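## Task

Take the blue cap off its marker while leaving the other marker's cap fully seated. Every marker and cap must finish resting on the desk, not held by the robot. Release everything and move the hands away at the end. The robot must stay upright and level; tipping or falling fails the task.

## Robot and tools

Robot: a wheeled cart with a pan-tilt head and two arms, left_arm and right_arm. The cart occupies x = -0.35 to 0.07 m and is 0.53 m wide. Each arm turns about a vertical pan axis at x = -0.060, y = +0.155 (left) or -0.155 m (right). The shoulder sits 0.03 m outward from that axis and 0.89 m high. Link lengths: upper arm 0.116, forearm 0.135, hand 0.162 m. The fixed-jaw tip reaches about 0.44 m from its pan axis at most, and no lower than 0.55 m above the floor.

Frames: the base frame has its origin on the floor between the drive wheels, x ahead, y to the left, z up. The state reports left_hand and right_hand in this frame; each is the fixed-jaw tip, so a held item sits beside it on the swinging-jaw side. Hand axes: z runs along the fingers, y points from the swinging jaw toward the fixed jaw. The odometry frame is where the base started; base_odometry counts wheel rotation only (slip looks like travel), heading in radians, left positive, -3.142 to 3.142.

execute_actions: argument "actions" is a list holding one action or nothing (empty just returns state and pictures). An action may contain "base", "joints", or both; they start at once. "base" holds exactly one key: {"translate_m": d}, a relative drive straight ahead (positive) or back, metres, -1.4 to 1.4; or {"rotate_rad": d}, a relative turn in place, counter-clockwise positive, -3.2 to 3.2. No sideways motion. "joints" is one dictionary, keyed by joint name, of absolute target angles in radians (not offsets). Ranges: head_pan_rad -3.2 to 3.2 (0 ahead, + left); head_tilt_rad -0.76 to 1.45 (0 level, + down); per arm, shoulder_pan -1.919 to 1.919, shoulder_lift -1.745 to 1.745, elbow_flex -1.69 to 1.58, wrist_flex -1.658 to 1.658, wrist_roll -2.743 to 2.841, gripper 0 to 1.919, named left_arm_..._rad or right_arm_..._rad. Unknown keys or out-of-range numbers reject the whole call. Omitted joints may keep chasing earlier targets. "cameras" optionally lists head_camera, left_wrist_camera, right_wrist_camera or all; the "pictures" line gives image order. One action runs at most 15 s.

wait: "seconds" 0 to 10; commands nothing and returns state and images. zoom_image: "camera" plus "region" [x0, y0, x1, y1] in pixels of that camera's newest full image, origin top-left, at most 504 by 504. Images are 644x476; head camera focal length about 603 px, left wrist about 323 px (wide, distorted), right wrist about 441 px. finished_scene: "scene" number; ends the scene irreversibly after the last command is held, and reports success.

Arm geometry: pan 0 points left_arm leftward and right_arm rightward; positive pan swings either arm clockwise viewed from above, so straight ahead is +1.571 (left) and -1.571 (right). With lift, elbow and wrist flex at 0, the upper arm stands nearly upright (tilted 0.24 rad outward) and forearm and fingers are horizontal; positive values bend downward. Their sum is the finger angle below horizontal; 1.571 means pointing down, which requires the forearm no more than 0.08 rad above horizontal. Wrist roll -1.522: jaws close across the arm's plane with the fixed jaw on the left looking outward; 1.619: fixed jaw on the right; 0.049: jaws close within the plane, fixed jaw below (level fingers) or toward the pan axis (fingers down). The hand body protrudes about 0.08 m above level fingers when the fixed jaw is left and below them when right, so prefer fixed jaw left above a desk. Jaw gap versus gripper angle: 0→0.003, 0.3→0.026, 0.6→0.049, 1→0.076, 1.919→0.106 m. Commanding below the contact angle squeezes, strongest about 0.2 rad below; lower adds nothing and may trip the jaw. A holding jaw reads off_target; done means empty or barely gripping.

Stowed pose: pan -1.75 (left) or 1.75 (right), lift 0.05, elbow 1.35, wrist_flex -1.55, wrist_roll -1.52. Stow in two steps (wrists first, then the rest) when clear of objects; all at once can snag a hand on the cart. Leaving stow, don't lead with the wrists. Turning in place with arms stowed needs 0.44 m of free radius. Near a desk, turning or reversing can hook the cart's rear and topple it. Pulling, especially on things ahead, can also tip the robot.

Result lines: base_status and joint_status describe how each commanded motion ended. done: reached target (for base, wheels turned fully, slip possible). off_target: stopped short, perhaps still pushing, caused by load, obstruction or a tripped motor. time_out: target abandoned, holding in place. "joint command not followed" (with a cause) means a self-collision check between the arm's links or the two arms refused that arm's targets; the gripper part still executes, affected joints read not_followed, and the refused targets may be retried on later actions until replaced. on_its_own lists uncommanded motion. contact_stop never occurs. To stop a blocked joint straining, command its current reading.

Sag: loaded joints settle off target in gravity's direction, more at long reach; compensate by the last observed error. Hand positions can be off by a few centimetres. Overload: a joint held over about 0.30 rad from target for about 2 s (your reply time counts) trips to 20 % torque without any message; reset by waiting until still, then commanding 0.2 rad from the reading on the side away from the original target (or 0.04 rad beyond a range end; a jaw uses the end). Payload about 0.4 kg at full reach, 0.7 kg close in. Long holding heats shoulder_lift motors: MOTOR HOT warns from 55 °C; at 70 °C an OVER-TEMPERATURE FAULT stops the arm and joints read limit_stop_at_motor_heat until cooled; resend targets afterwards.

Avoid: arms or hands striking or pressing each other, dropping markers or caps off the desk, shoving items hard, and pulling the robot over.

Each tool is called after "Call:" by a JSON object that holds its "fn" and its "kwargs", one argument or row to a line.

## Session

Call:
{"fn": "execute_actions", "kwargs": {
  "actions": []
}}

Scene clock: 0.00 s.
base_odometry: x=+0.000 y=+0.000 heading=+0.000 (m, m, rad; odometry frame)
base_status: not commanded
joint_positions: head_pan_rad=-0.030 head_tilt_rad=-0.032 left_arm_shoulder_pan_rad=-1.781 left_arm_shoulder_lift_rad=-0.005 left_arm_elbow_flex_rad=+1.279 left_arm_wrist_flex_rad=-1.489 left_arm_wrist_roll_rad=-1.522 left_arm_gripper_rad=+1.920 right_arm_shoulder_pan_rad=+1.739 right_arm_shoulder_lift_rad=+0.052 right_arm_elbow_flex_rad=+1.359 right_arm_wrist_flex_rad=-1.548 right_arm_wrist_roll_rad=-1.496 right_arm_gripper_rad=+1.920
joint_status: not commanded
left_hand: x=-0.3118 y=+0.0935 z=+0.9132 quat_wxyz=(-0.082, -0.624, -0.066, +0.775) (m; base frame)
right_hand: x=-0.3077 y=-0.1207 z=+0.8940 quat_wxyz=(-0.073, +0.656, -0.047, -0.750) (m; base frame)
pictures: head_camera, left_wrist_camera, right_wrist_camera
Images, in order (width x height): head_camera 644x476, left_wrist_camera 644x476, right_wrist_camera 644x476.

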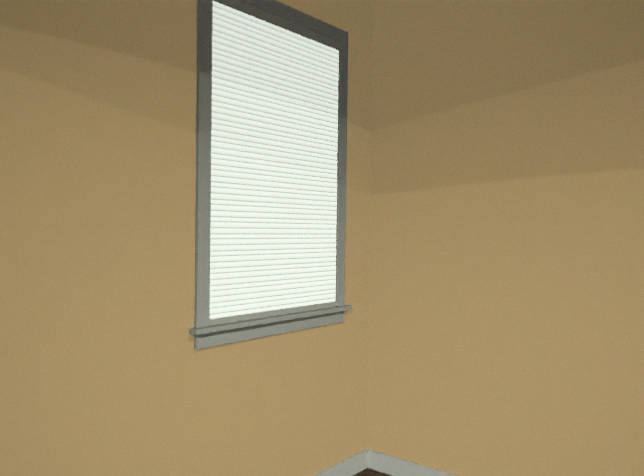

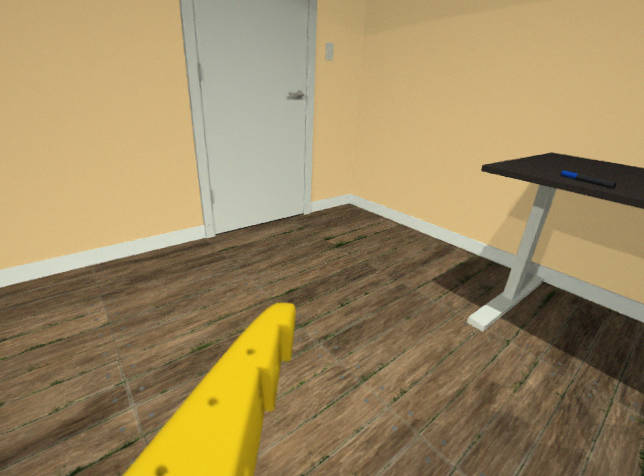

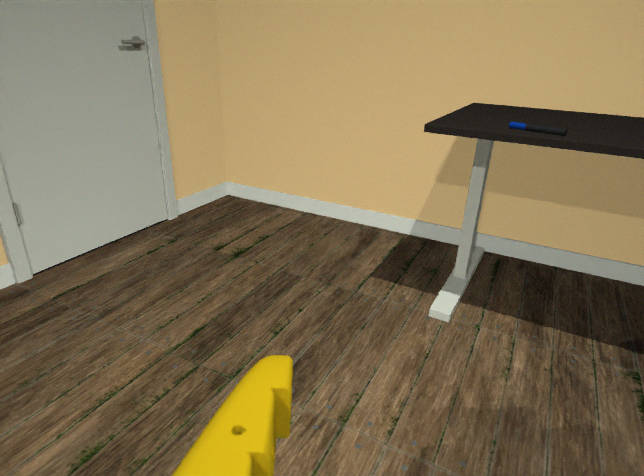

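Call:
{"fn": "execute_actions", "kwargs": {
  "actions": [
    {"base":{"rotate_rad":2.6},"joints":{"head_pan_rad":-0.03,"head_tilt_rad":0.45}}
  ],
  "cameras": ["head_camera"]
}}

Scene clock: 4.43 s.
base_odometry: x=-0.001 y=+0.000 heading=+2.599 (m, m, rad; odometry frame)
base_status: done
joint_positions: head_pan_rad=-0.030 head_tilt_rad=+0.444 left_arm_shoulder_pan_rad=-1.781 left_arm_shoulder_lift_rad=-0.005 left_arm_elbow_flex_rad=+1.279 left_arm_wrist_flex_rad=-1.489 left_arm_wrist_roll_rad=-1.522 left_arm_gripper_rad=+1.920 right_arm_shoulder_pan_rad=+1.739 right_arm_shoulder_lift_rad=+0.052 right_arm_elbow_flex_rad=+1.359 right_arm_wrist_flex_rad=-1.548 right_arm_wrist_roll_rad=-1.496 right_arm_gripper_rad=+1.920
joint_status: all done
left_hand: x=-0.3118 y=+0.0935 z=+0.9132 quat_wxyz=(-0.082, -0.624, -0.066, +0.775) (m; base frame)
right_hand: x=-0.3077 y=-0.1207 z=+0.8940 quat_wxyz=(-0.073, +0.656, -0.047, -0.750) (m; base frame)
pictures: head_camera
Images, in order (width x height): head_camera 644x476.

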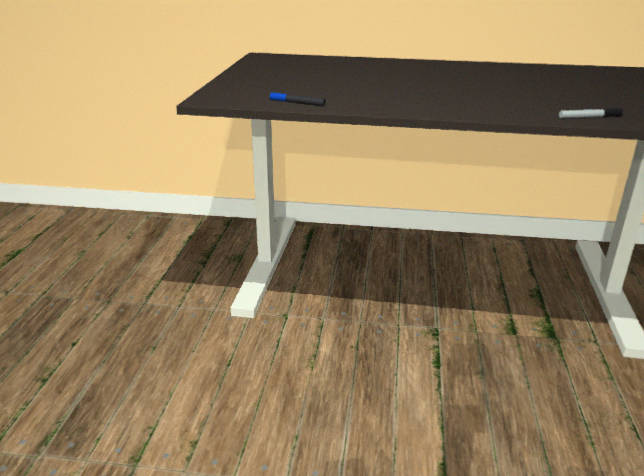

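Call:
{"fn": "execute_actions", "kwargs": {
  "actions": [
    {"base":{"rotate_rad":0.255}}
  ],
  "cameras": []
}}

Call:
{"fn": "execute_actions", "kwargs": {
  "actions": [
    {"base":{"translate_m":0.99},"joints":{"head_tilt_rad":0.65,"left_arm_shoulder_pan_rad":1.0,"right_arm_shoulder_pan_rad":-1.0,"left_arm_shoulder_lift_rad":-0.3,"right_arm_shoulder_lift_rad":-0.3,"left_arm_elbow_flex_rad":0.1,"right_arm_elbow_flex_rad":0.1,"left_arm_gripper_rad":0.6,"right_arm_gripper_rad":0.6}}
  ],
  "cameras": []
}}

Call:
{"fn": "execute_actions", "kwargs": {
  "actions": [
    {"base":{"rotate_rad":-0.555},"joints":{"left_arm_wrist_flex_rad":1.0,"right_arm_wrist_flex_rad":1.0,"left_arm_wrist_roll_rad":0.25,"right_arm_wrist_roll_rad":2.7}}
  ],
  "cameras": ["head_camera"]
}}

Scene clock: 7.63 s.
base_odometry: x=+0.000 y=+0.000 heading=+2.853 (m, m, rad; odometry frame)
base_status: done
joint_positions: head_pan_rad=-0.030 head_tilt_rad=+0.444 left_arm_shoulder_pan_rad=-1.781 left_arm_shoulder_lift_rad=-0.005 left_arm_elbow_flex_rad=+1.279 left_arm_wrist_flex_rad=-1.489 left_arm_wrist_roll_rad=-1.522 left_arm_gripper_rad=+1.920 right_arm_shoulder_pan_rad=+1.739 right_arm_shoulder_lift_rad=+0.052 right_arm_elbow_flex_rad=+1.359 right_arm_wrist_flex_rad=-1.548 right_arm_wrist_roll_rad=-1.496 right_arm_gripper_rad=+1.920
joint_status: not commanded
left_hand: x=-0.3118 y=+0.0935 z=+0.9132 quat_wxyz=(-0.082, -0.624, -0.066, +0.775) (m; base frame)
right_hand: x=-0.3077 y=-0.1207 z=+0.8940 quat_wxyz=(-0.073, +0.656, -0.047, -0.750) (m; base frame)
pictures: none
No camera images: the call's "cameras" was empty. Leave "cameras" out to get every camera's image.

Scene clock: 13.43 s.
base_odometry: x=-0.950 y=+0.281 heading=+2.850 (m, m, rad; odometry frame)
base_status: done
joint_positions: head_pan_rad=-0.030 head_tilt_rad=+0.644 left_arm_shoulder_pan_rad=+0.991 left_arm_shoulder_lift_rad=-0.271 left_arm_elbow_flex_rad=+0.129 left_arm_wrist_flex_rad=-1.489 left_arm_wrist_roll_rad=-1.522 left_arm_gripper_rad=+0.611 right_arm_shoulder_pan_rad=-0.994 right_arm_shoulder_lift_rad=-0.274 right_arm_elbow_flex_rad=+0.133 right_arm_wrist_flex_rad=-1.548 right_arm_wrist_roll_rad=-1.496 right_arm_gripper_rad=+0.608
joint_status: all done
left_hand: x=+0.0619 y=+0.2440 z=+1.1944 quat_wxyz=(+0.958, +0.009, -0.029, +0.286) (m; base frame)
right_hand: x=+0.0626 y=-0.2255 z=+1.1935 quat_wxyz=(+0.953, -0.016, -0.057, -0.296) (m; base frame)
pictures: none
No camera images: the call's "cameras" was empty. Leave "cameras" out to get every camera's image.

Scene clock: 17.43 s.
base_odometry: x=-0.949 y=+0.281 heading=+2.296 (m, m, rad; odometry frame)
base_status: done
joint_positions: head_pan_rad=-0.030 head_tilt_rad=+0.644 left_arm_shoulder_pan_rad=+0.991 left_arm_shoulder_lift_rad=-0.272 left_arm_elbow_flex_rad=+0.129 left_arm_wrist_flex_rad=+0.995 left_arm_wrist_roll_rad=+0.242 left_arm_gripper_rad=+0.611 right_arm_shoulder_pan_rad=-0.994 right_arm_shoulder_lift_rad=-0.274 right_arm_elbow_flex_rad=+0.133 right_arm_wrist_flex_rad=+0.994 right_arm_wrist_roll_rad=+2.691 right_arm_gripper_rad=+0.608
joint_status: all done
left_hand: x=+0.1585 y=+0.2957 z=+0.9086 quat_wxyz=(+0.292, -0.862, +0.364, -0.196) (m; base frame)
right_hand: x=+0.1648 y=-0.3056 z=+0.9178 quat_wxyz=(-0.258, -0.908, -0.230, -0.239) (m; base frame)
pictures: head_camera
Images, in order (width x height): head_camera 644x476.

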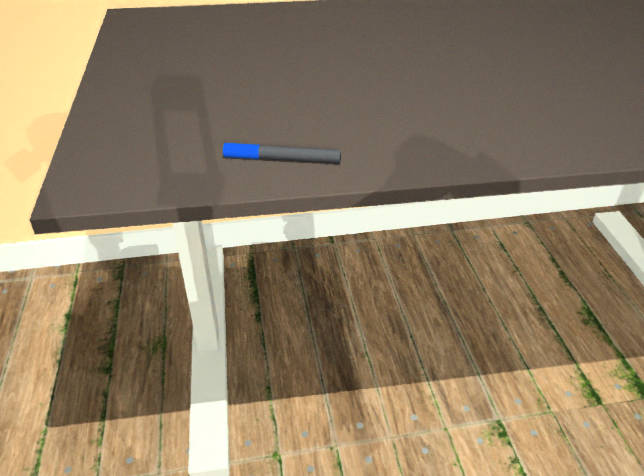

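Call:
{"fn": "execute_actions", "kwargs": {
  "actions": [
    {"base":{"rotate_rad":0.15}}
  ],
  "cameras": []
}}

Call:
{"fn": "execute_actions", "kwargs": {
  "actions": [
    {"base":{"translate_m":0.41},"joints":{"head_tilt_rad":1.02}}
  ],
  "cameras": []
}}

Call:
{"fn": "execute_actions", "kwargs": {
  "actions": [
    {"base":{"rotate_rad":-0.15},"joints":{"left_arm_shoulder_pan_rad":1.3,"right_arm_shoulder_pan_rad":-1.3,"left_arm_shoulder_lift_rad":0.5,"right_arm_shoulder_lift_rad":0.5,"left_arm_elbow_flex_rad":-0.55,"right_arm_elbow_flex_rad":-0.55,"left_arm_wrist_flex_rad":1.25,"right_arm_wrist_flex_rad":1.25}}
  ],
  "cameras": ["head_camera"]
}}

Scene clock: 19.30 s.
base_odometry: x=-0.949 y=+0.280 heading=+2.447 (m, m, rad; odometry frame)
base_status: done
joint_positions: head_pan_rad=-0.030 head_tilt_rad=+0.644 left_arm_shoulder_pan_rad=+0.993 left_arm_shoulder_lift_rad=-0.272 left_arm_elbow_flex_rad=+0.129 left_arm_wrist_flex_rad=+0.995 left_arm_wrist_roll_rad=+0.242 left_arm_gripper_rad=+0.611 right_arm_shoulder_pan_rad=-0.994 right_arm_shoulder_lift_rad=-0.274 right_arm_elbow_flex_rad=+0.133 right_arm_wrist_flex_rad=+0.994 right_arm_wrist_roll_rad=+2.691 right_arm_gripper_rad=+0.608
joint_status: not commanded
left_hand: x=+0.1587 y=+0.2953 z=+0.9086 quat_wxyz=(+0.292, -0.862, +0.364, -0.197) (m; base frame)
right_hand: x=+0.1648 y=-0.3056 z=+0.9178 quat_wxyz=(-0.258, -0.908, -0.230, -0.239) (m; base frame)
pictures: none
No camera images: the call's "cameras" was empty. Leave "cameras" out to get every camera's image.

Scene clock: 22.20 s.
base_odometry: x=-1.263 y=+0.544 heading=+2.445 (m, m, rad; odometry frame)
base_status: done
joint_positions: head_pan_rad=-0.030 head_tilt_rad=+1.015 left_arm_shoulder_pan_rad=+0.993 left_arm_shoulder_lift_rad=-0.272 left_arm_elbow_flex_rad=+0.129 left_arm_wrist_flex_rad=+0.995 left_arm_wrist_roll_rad=+0.242 left_arm_gripper_rad=+0.611 right_arm_shoulder_pan_rad=-0.994 right_arm_shoulder_lift_rad=-0.274 right_arm_elbow_flex_rad=+0.133 right_arm_wrist_flex_rad=+0.994 right_arm_wrist_roll_rad=+2.691 right_arm_gripper_rad=+0.608
joint_status: all done
left_hand: x=+0.1587 y=+0.2953 z=+0.9086 quat_wxyz=(+0.292, -0.862, +0.364, -0.197) (m; base frame)
right_hand: x=+0.1648 y=-0.3056 z=+0.9178 quat_wxyz=(-0.258, -0.908, -0.230, -0.239) (m; base frame)
pictures: none
No camera images: the call's "cameras" was empty. Leave "cameras" out to get every camera's image.

Scene clock: 23.53 s.
base_odometry: x=-1.263 y=+0.544 heading=+2.294 (m, m, rad; odometry frame)
base_status: done
joint_positions: head_pan_rad=-0.030 head_tilt_rad=+1.015 left_arm_shoulder_pan_rad=+1.290 left_arm_shoulder_lift_rad=+0.522 left_arm_elbow_flex_rad=-0.519 left_arm_wrist_flex_rad=+1.242 left_arm_wrist_roll_rad=+0.242 left_arm_gripper_rad=+0.611 right_arm_shoulder_pan_rad=-1.294 right_arm_shoulder_lift_rad=+0.519 right_arm_elbow_flex_rad=-0.511 right_arm_wrist_flex_rad=+1.243 right_arm_wrist_roll_rad=+2.691 right_arm_gripper_rad=+0.608
joint_status: all done
left_hand: x=+0.2190 y=+0.2333 z=+0.8277 quat_wxyz=(+0.119, -0.842, +0.515, -0.109) (m; base frame)
right_hand: x=+0.2302 y=-0.2415 z=+0.8319 quat_wxyz=(-0.100, -0.910, -0.382, -0.125) (m; base frame)
pictures: head_camera
Images, in order (width x height): head_camera 644x476.

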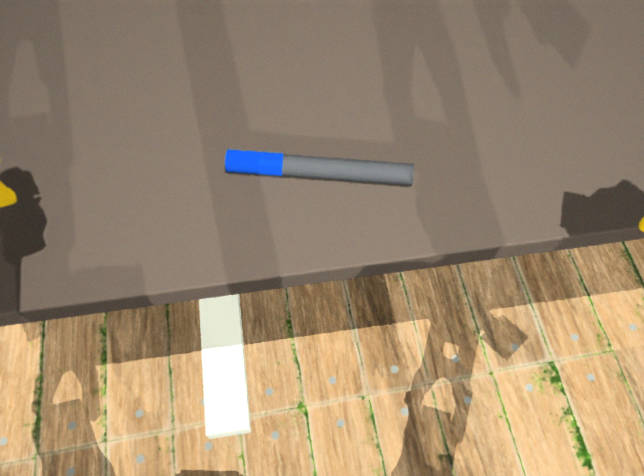

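Call:
{"fn": "execute_actions", "kwargs": {
  "actions": [
    {"base":{"translate_m":0.07},"joints":{"left_arm_shoulder_pan_rad":1.87,"right_arm_shoulder_pan_rad":-1.915,"left_arm_shoulder_lift_rad":0.845,"right_arm_shoulder_lift_rad":0.845,"left_arm_elbow_flex_rad":-0.85,"right_arm_elbow_flex_rad":-0.855,"left_arm_wrist_flex_rad":1.25,"right_arm_wrist_flex_rad":1.19,"right_arm_wrist_roll_rad":2.78}}
  ]
}}

Scene clock: 26.27 s.
base_odometry: x=-1.309 y=+0.597 heading=+2.293 (m, m, rad; odometry frame)
base_status: done
joint_positions: head_pan_rad=-0.030 head_tilt_rad=+1.015 left_arm_shoulder_pan_rad=+1.861 left_arm_shoulder_lift_rad=+0.869 left_arm_elbow_flex_rad=-0.819 left_arm_wrist_flex_rad=+1.242 left_arm_wrist_roll_rad=+0.242 left_arm_gripper_rad=+0.611 right_arm_shoulder_pan_rad=-1.909 right_arm_shoulder_lift_rad=+0.870 right_arm_elbow_flex_rad=-0.815 right_arm_wrist_flex_rad=+1.201 right_arm_wrist_roll_rad=+2.771 right_arm_gripper_rad=+0.608
joint_status: all done
left_hand: x=+0.2329 y=+0.0655 z=+0.7873 quat_wxyz=(+0.072, -0.665, +0.733, -0.119) (m; base frame)
right_hand: x=+0.2487 y=-0.0499 z=+0.7925 quat_wxyz=(-0.062, -0.726, -0.669, -0.144) (m; base frame)
pictures: head_camera, left_wrist_camera, right_wrist_camera
Images, in order (width x height): head_camera 644x476, left_wrist_camera 644x476, right_wrist_camera 644x476.

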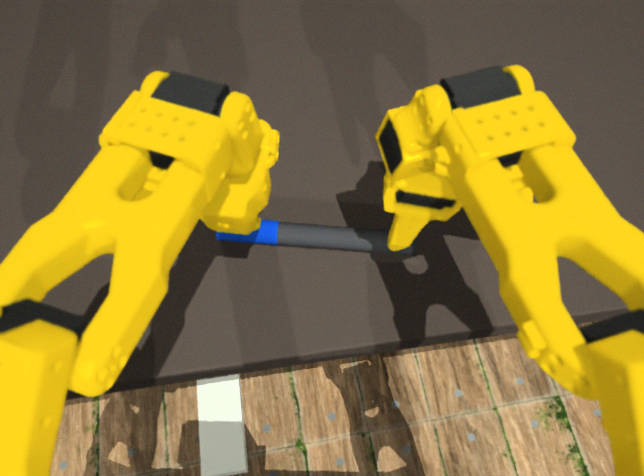

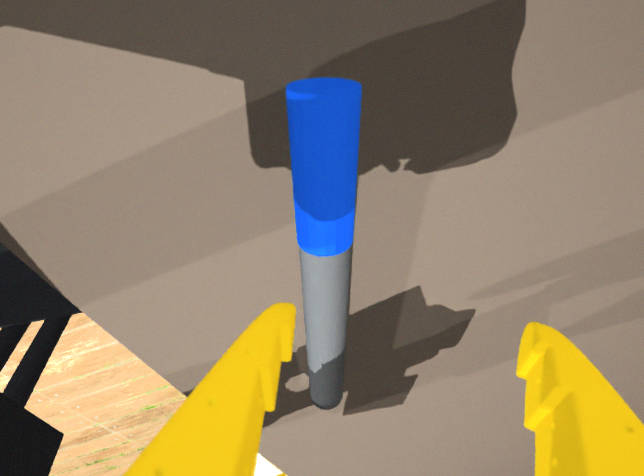

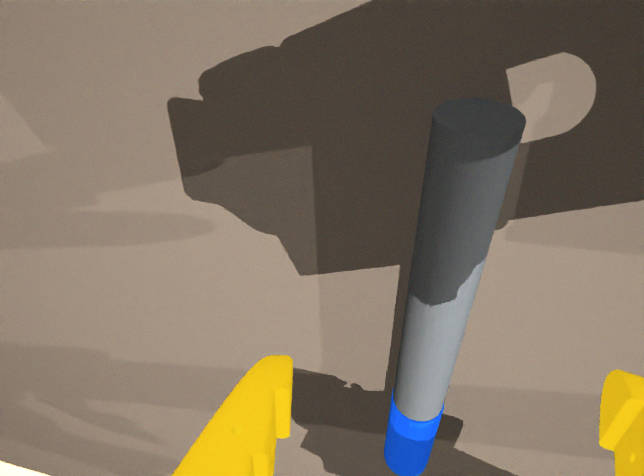

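Call:
{"fn": "execute_actions", "kwargs": {
  "actions": [
    {"base":{"rotate_rad":0.03},"joints":{"left_arm_shoulder_pan_rad":1.88,"right_arm_shoulder_pan_rad":-1.919,"left_arm_shoulder_lift_rad":0.92,"right_arm_shoulder_lift_rad":0.88,"left_arm_elbow_flex_rad":-0.795,"right_arm_elbow_flex_rad":-0.68,"left_arm_wrist_flex_rad":1.13,"right_arm_wrist_flex_rad":1.02,"right_arm_wrist_roll_rad":2.75}}
  ]
}}

Scene clock: 29.10 s.
base_odometry: x=-1.310 y=+0.597 heading=+2.321 (m, m, rad; odometry frame)
base_status: done
joint_positions: head_pan_rad=-0.030 head_tilt_rad=+1.015 left_arm_shoulder_pan_rad=+1.872 left_arm_shoulder_lift_rad=+0.947 left_arm_elbow_flex_rad=-0.788 left_arm_wrist_flex_rad=+1.144 left_arm_wrist_roll_rad=+0.242 left_arm_gripper_rad=+0.611 right_arm_shoulder_pan_rad=-1.912 right_arm_shoulder_lift_rad=+0.905 right_arm_elbow_flex_rad=-0.678 right_arm_wrist_flex_rad=+1.034 right_arm_wrist_roll_rad=+2.759 right_arm_gripper_rad=+0.608
joint_status: all done
left_hand: x=+0.2329 y=+0.0620 z=+0.7640 quat_wxyz=(+0.069, -0.662, +0.738, -0.115) (m; base frame)
right_hand: x=+0.2471 y=-0.0495 z=+0.7655 quat_wxyz=(-0.060, -0.729, -0.666, -0.142) (m; base frame)
pictures: head_camera, left_wrist_camera, right_wrist_camera
Images, in order (width x height): head_camera 644x476, left_wrist_camera 644x476, right_wrist_camera 644x476.

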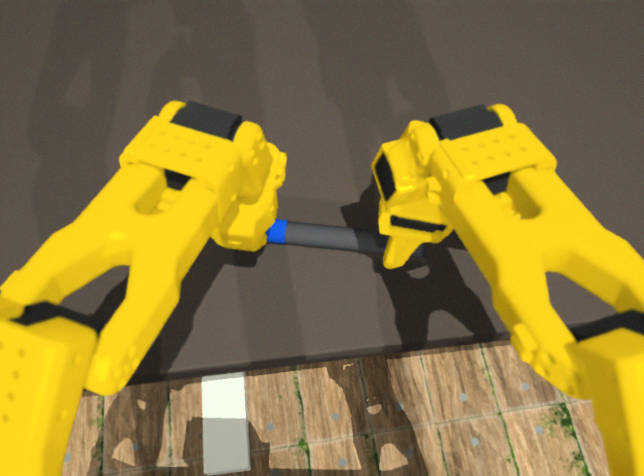

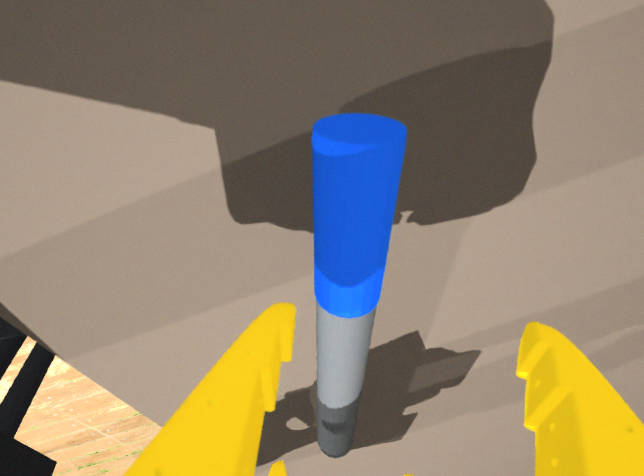

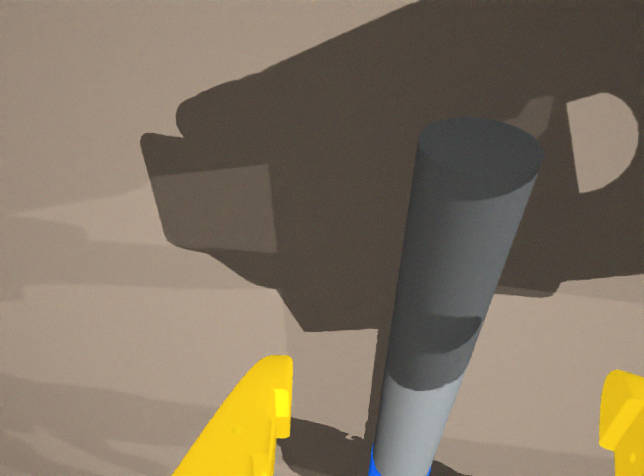

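Call:
{"fn": "execute_actions", "kwargs": {
  "actions": [
    {"joints":{"left_arm_shoulder_lift_rad":1.03,"left_arm_wrist_flex_rad":0.985,"left_arm_wrist_roll_rad":0.2,"right_arm_elbow_flex_rad":-0.51,"right_arm_wrist_flex_rad":0.875}}
  ]
}}

Scene clock: 30.60 s.
base_odometry: x=-1.310 y=+0.597 heading=+2.321 (m, m, rad; odometry frame)
base_status: not commanded
joint_positions: head_pan_rad=-0.030 head_tilt_rad=+1.015 left_arm_shoulder_pan_rad=+1.872 left_arm_shoulder_lift_rad=+1.055 left_arm_elbow_flex_rad=-0.788 left_arm_wrist_flex_rad=+0.998 left_arm_wrist_roll_rad=+0.208 left_arm_gripper_rad=+0.611 right_arm_shoulder_pan_rad=-1.912 right_arm_shoulder_lift_rad=+0.905 right_arm_elbow_flex_rad=-0.510 right_arm_wrist_flex_rad=+0.887 right_arm_wrist_roll_rad=+2.759 right_arm_gripper_rad=+0.608
joint_status: all done
left_hand: x=+0.2401 y=+0.0601 z=+0.7394 quat_wxyz=(+0.081, -0.648, +0.747, -0.130) (m; base frame)
right_hand: x=+0.2383 y=-0.0526 z=+0.7424 quat_wxyz=(-0.056, -0.731, -0.667, -0.132) (m; base frame)
pictures: head_camera, left_wrist_camera, right_wrist_camera
Images, in order (width x height): head_camera 644x476, left_wrist_camera 644x476, right_wrist_camera 644x476.

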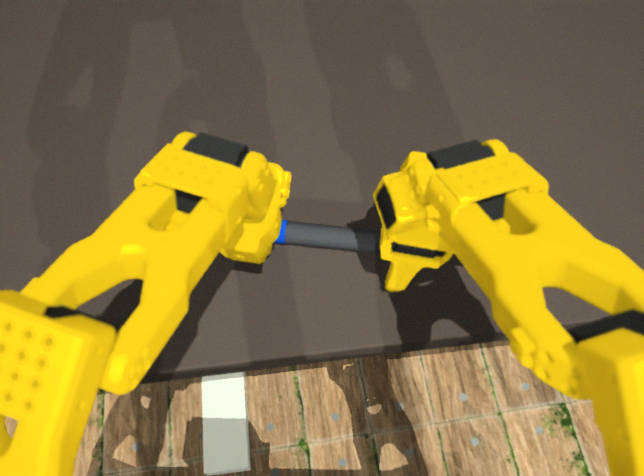

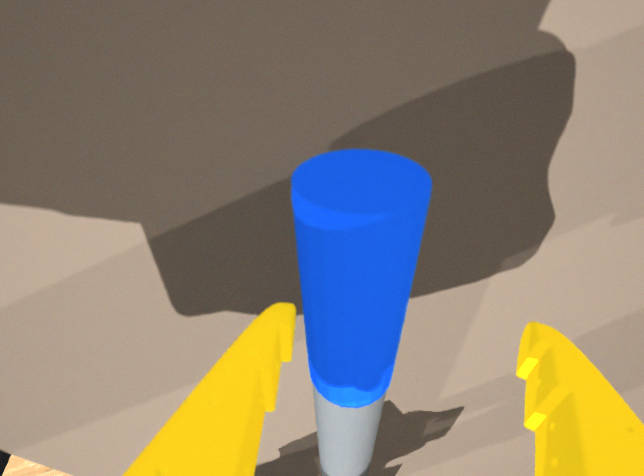

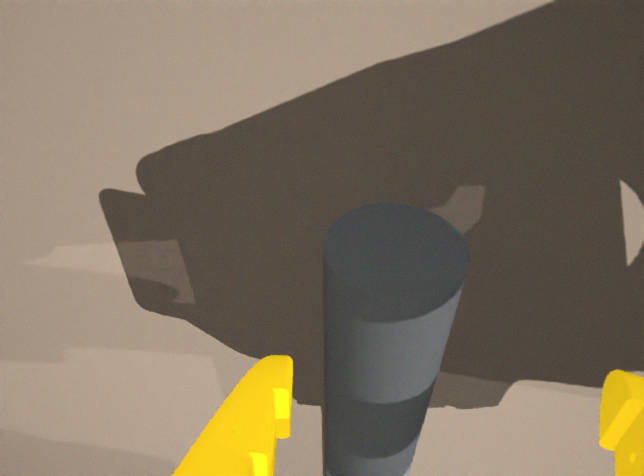

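Call:
{"fn": "execute_actions", "kwargs": {
  "actions": [
    {"joints":{"left_arm_shoulder_lift_rad":1.045,"right_arm_shoulder_lift_rad":0.905,"left_arm_gripper_rad":0.35,"right_arm_gripper_rad":0.35}}
  ],
  "cameras": []
}}

Call:
{"fn": "execute_actions", "kwargs": {
  "actions": [
    {"joints":{"left_arm_gripper_rad":0.02,"right_arm_gripper_rad":0.02}}
  ]
}}

Scene clock: 31.63 s.
base_odometry: x=-1.310 y=+0.597 heading=+2.321 (m, m, rad; odometry frame)
base_status: not commanded
joint_positions: head_pan_rad=-0.030 head_tilt_rad=+1.015 left_arm_shoulder_pan_rad=+1.872 left_arm_shoulder_lift_rad=+1.059 left_arm_elbow_flex_rad=-0.788 left_arm_wrist_flex_rad=+0.996 left_arm_wrist_roll_rad=+0.208 left_arm_gripper_rad=+0.362 right_arm_shoulder_pan_rad=-1.912 right_arm_shoulder_lift_rad=+0.922 right_arm_elbow_flex_rad=-0.510 right_arm_wrist_flex_rad=+0.887 right_arm_wrist_roll_rad=+2.759 right_arm_gripper_rad=+0.359
joint_status: all done
left_hand: x=+0.2396 y=+0.0602 z=+0.7381 quat_wxyz=(+0.080, -0.648, +0.747, -0.129) (m; base frame)
right_hand: x=+0.2358 y=-0.0535 z=+0.7376 quat_wxyz=(-0.053, -0.732, -0.668, -0.125) (m; base frame)
pictures: none
No camera images: the call's "cameras" was empty. Leave "cameras" out to get every camera's image.

Scene clock: 32.33 s.
base_odometry: x=-1.310 y=+0.597 heading=+2.321 (m, m, rad; odometry frame)
base_status: not commanded
joint_positions: head_pan_rad=-0.030 head_tilt_rad=+1.015 left_arm_shoulder_pan_rad=+1.872 left_arm_shoulder_lift_rad=+1.059 left_arm_elbow_flex_rad=-0.788 left_arm_wrist_flex_rad=+0.993 left_arm_wrist_roll_rad=+0.208 left_arm_gripper_rad=+0.216 right_arm_shoulder_pan_rad=-1.913 right_arm_shoulder_lift_rad=+0.928 right_arm_elbow_flex_rad=-0.508 right_arm_wrist_flex_rad=+0.887 right_arm_wrist_roll_rad=+2.759 right_arm_gripper_rad=+0.205
joint_status: left_arm_gripper_rad off_target (ended at +0.216, target +0.020); right_arm_gripper_rad off_target (ended at +0.205, target +0.020)
left_hand: x=+0.2401 y=+0.0601 z=+0.7383 quat_wxyz=(+0.081, -0.648, +0.747, -0.130) (m; base frame)
right_hand: x=+0.2345 y=-0.0535 z=+0.7357 quat_wxyz=(-0.051, -0.731, -0.669, -0.121) (m; base frame)
pictures: head_camera, left_wrist_camera, right_wrist_camera
Images, in order (width x height): head_camera 644x476, left_wrist_camera 644x476, right_wrist_camera 644x476.

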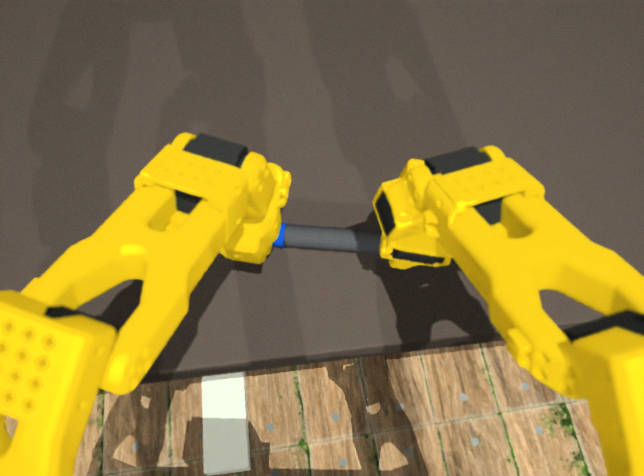

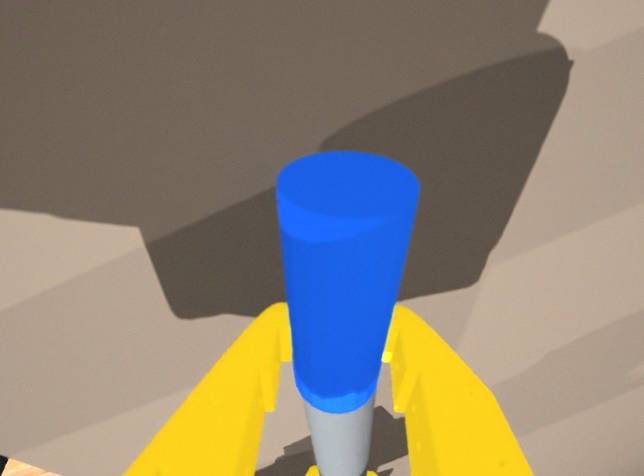

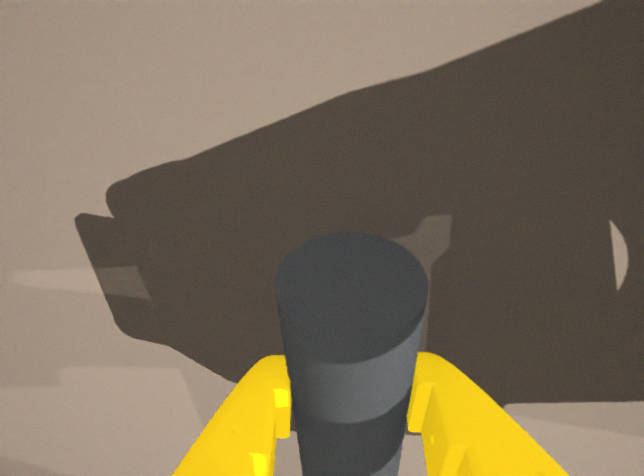

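Slide apart along the desk.

Call:
{"fn": "execute_actions", "kwargs": {
  "actions": [
    {"joints":{"left_arm_shoulder_pan_rad":1.68,"right_arm_shoulder_pan_rad":-1.83,"left_arm_wrist_roll_rad":0.07,"right_arm_wrist_roll_rad":2.82,"left_arm_shoulder_lift_rad":1.0,"right_arm_shoulder_lift_rad":0.87}}
  ]
}}

Scene clock: 33.67 s.
base_odometry: x=-1.310 y=+0.597 heading=+2.321 (m, m, rad; odometry frame)
base_status: not commanded
joint_positions: head_pan_rad=-0.030 head_tilt_rad=+1.015 left_arm_shoulder_pan_rad=+1.689 left_arm_shoulder_lift_rad=+1.058 left_arm_elbow_flex_rad=-0.788 left_arm_wrist_flex_rad=+0.992 left_arm_wrist_roll_rad=+0.079 left_arm_gripper_rad=+0.216 right_arm_shoulder_pan_rad=-1.837 right_arm_shoulder_lift_rad=+0.925 right_arm_elbow_flex_rad=-0.508 right_arm_wrist_flex_rad=+0.885 right_arm_wrist_roll_rad=+2.811 right_arm_gripper_rad=+0.204
joint_status: all done
left_hand: x=+0.2528 y=+0.1171 z=+0.7387 quat_wxyz=(+0.101, -0.667, +0.729, -0.117) (m; base frame)
right_hand: x=+0.2421 y=-0.0757 z=+0.7366 quat_wxyz=(-0.060, -0.739, -0.660, -0.120) (m; base frame)
pictures: head_camera, left_wrist_camera, right_wrist_camera
Images, in order (width x height): head_camera 644x476, left_wrist_camera 644x476, right_wrist_camera 644x476.

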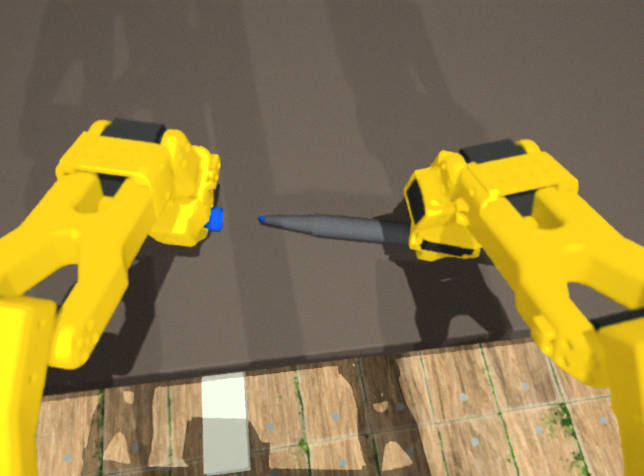

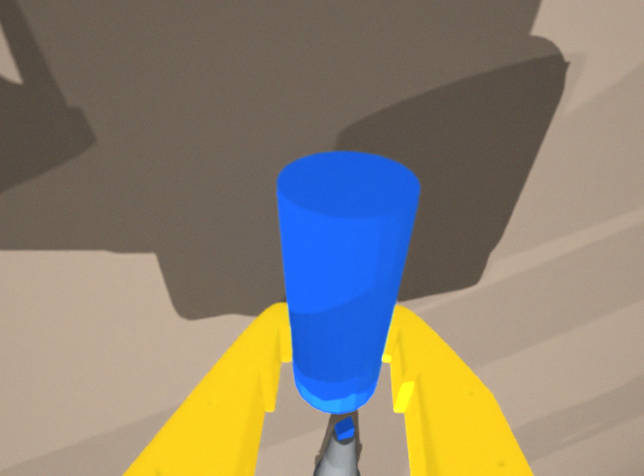

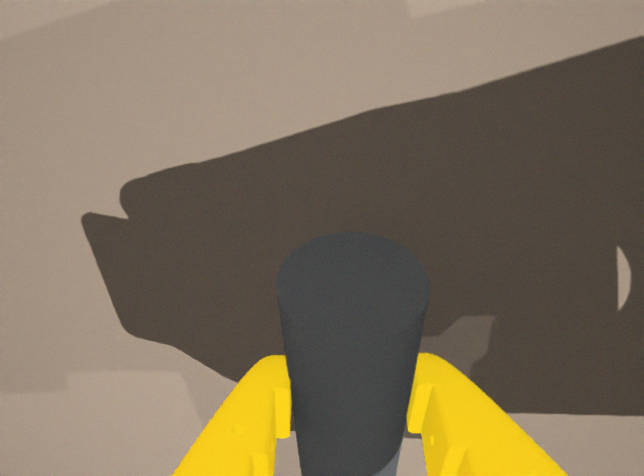

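Call:
{"fn": "execute_actions", "kwargs": {
  "actions": [
    {"joints":{"left_arm_gripper_rad":0.55,"right_arm_gripper_rad":0.5}}
  ],
  "cameras": []
}}

Call:
{"fn": "execute_actions", "kwargs": {
  "actions": [
    {"joints":{"left_arm_shoulder_lift_rad":0.78,"left_arm_wrist_flex_rad":1.33,"right_arm_shoulder_lift_rad":0.65,"right_arm_wrist_flex_rad":1.07}}
  ],
  "cameras": ["head_camera"]
}}

Call:
{"fn": "execute_actions", "kwargs": {
  "actions": [
    {"base":{"translate_m":-0.25},"joints":{"left_arm_shoulder_lift_rad":0.0,"right_arm_shoulder_lift_rad":0.0,"left_arm_shoulder_pan_rad":1.2,"right_arm_shoulder_pan_rad":-1.2,"head_tilt_rad":0.7}}
  ],
  "cameras": ["head_camera"]
}}

Scene clock: 35.23 s.
base_odometry: x=-1.310 y=+0.597 heading=+2.321 (m, m, rad; odometry frame)
base_status: not commanded
joint_positions: head_pan_rad=-0.030 head_tilt_rad=+1.015 left_arm_shoulder_pan_rad=+1.689 left_arm_shoulder_lift_rad=+1.058 left_arm_elbow_flex_rad=-0.788 left_arm_wrist_flex_rad=+0.992 left_arm_wrist_roll_rad=+0.079 left_arm_gripper_rad=+0.538 right_arm_shoulder_pan_rad=-1.837 right_arm_shoulder_lift_rad=+0.916 right_arm_elbow_flex_rad=-0.508 right_arm_wrist_flex_rad=+0.885 right_arm_wrist_roll_rad=+2.811 right_arm_gripper_rad=+0.491
joint_status: all done
left_hand: x=+0.2528 y=+0.1171 z=+0.7387 quat_wxyz=(+0.101, -0.667, +0.729, -0.117) (m; base frame)
right_hand: x=+0.2435 y=-0.0753 z=+0.7392 quat_wxyz=(-0.062, -0.739, -0.660, -0.124) (m; base frame)
pictures: none
No camera images: the call's "cameras" was empty. Leave "cameras" out to get every camera's image.

Scene clock: 36.23 s.
base_odometry: x=-1.310 y=+0.597 heading=+2.321 (m, m, rad; odometry frame)
base_status: not commanded
joint_positions: head_pan_rad=-0.030 head_tilt_rad=+1.015 left_arm_shoulder_pan_rad=+1.689 left_arm_shoulder_lift_rad=+0.841 left_arm_elbow_flex_rad=-0.788 left_arm_wrist_flex_rad=+1.322 left_arm_wrist_roll_rad=+0.079 left_arm_gripper_rad=+0.539 right_arm_shoulder_pan_rad=-1.837 right_arm_shoulder_lift_rad=+0.703 right_arm_elbow_flex_rad=-0.508 right_arm_wrist_flex_rad=+1.062 right_arm_wrist_roll_rad=+2.811 right_arm_gripper_rad=+0.492
joint_status: all done
left_hand: x=+0.2294 y=+0.1199 z=+0.7872 quat_wxyz=(+0.064, -0.672, +0.734, -0.074) (m; base frame)
right_hand: x=+0.2443 y=-0.0751 z=+0.7904 quat_wxyz=(-0.070, -0.737, -0.658, -0.140) (m; base frame)
pictures: head_camera
Images, in order (width x height): head_camera 644x476.

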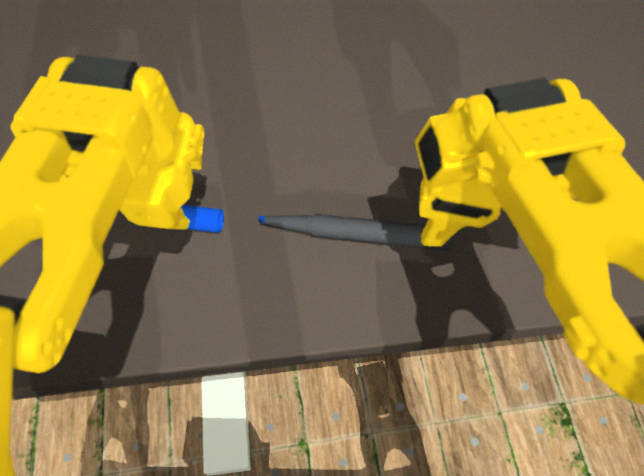

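Scene clock: 38.27 s.
base_odometry: x=-1.139 y=+0.414 heading=+2.324 (m, m, rad; odometry frame)
base_status: done
joint_positions: head_pan_rad=-0.030 head_tilt_rad=+0.714 left_arm_shoulder_pan_rad=+1.208 left_arm_shoulder_lift_rad=+0.039 left_arm_elbow_flex_rad=-0.788 left_arm_wrist_flex_rad=+1.326 left_arm_wrist_roll_rad=+0.079 left_arm_gripper_rad=+0.539 right_arm_shoulder_pan_rad=-1.206 right_arm_shoulder_lift_rad=+0.039 right_arm_elbow_flex_rad=-0.508 right_arm_wrist_flex_rad=+1.065 right_arm_wrist_roll_rad=+2.811 right_arm_gripper_rad=+0.492
joint_status: all done
left_hand: x=+0.2097 y=+0.2568 z=+1.0069 quat_wxyz=(+0.388, -0.731, +0.488, -0.277) (m; base frame)
right_hand: x=+0.2359 y=-0.2710 z=+0.9872 quat_wxyz=(-0.329, -0.809, -0.355, -0.334) (m; base frame)
pictures: head_camera
Images, in order (width x height): head_camera 644x476.

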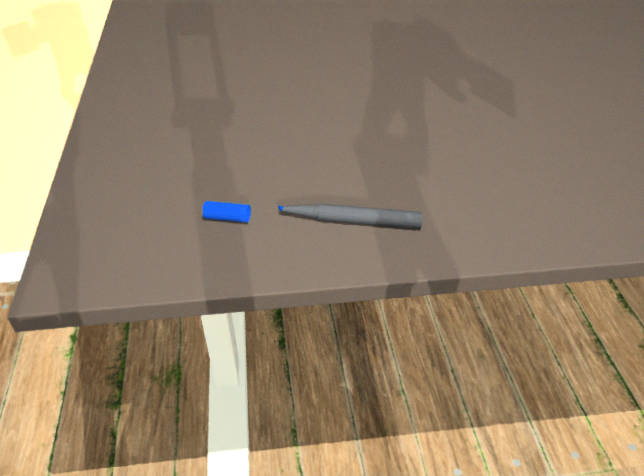

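Call:
{"fn": "finished_scene", "kwargs": {
  "scene": 2
}}

The scene is finished: the task was done.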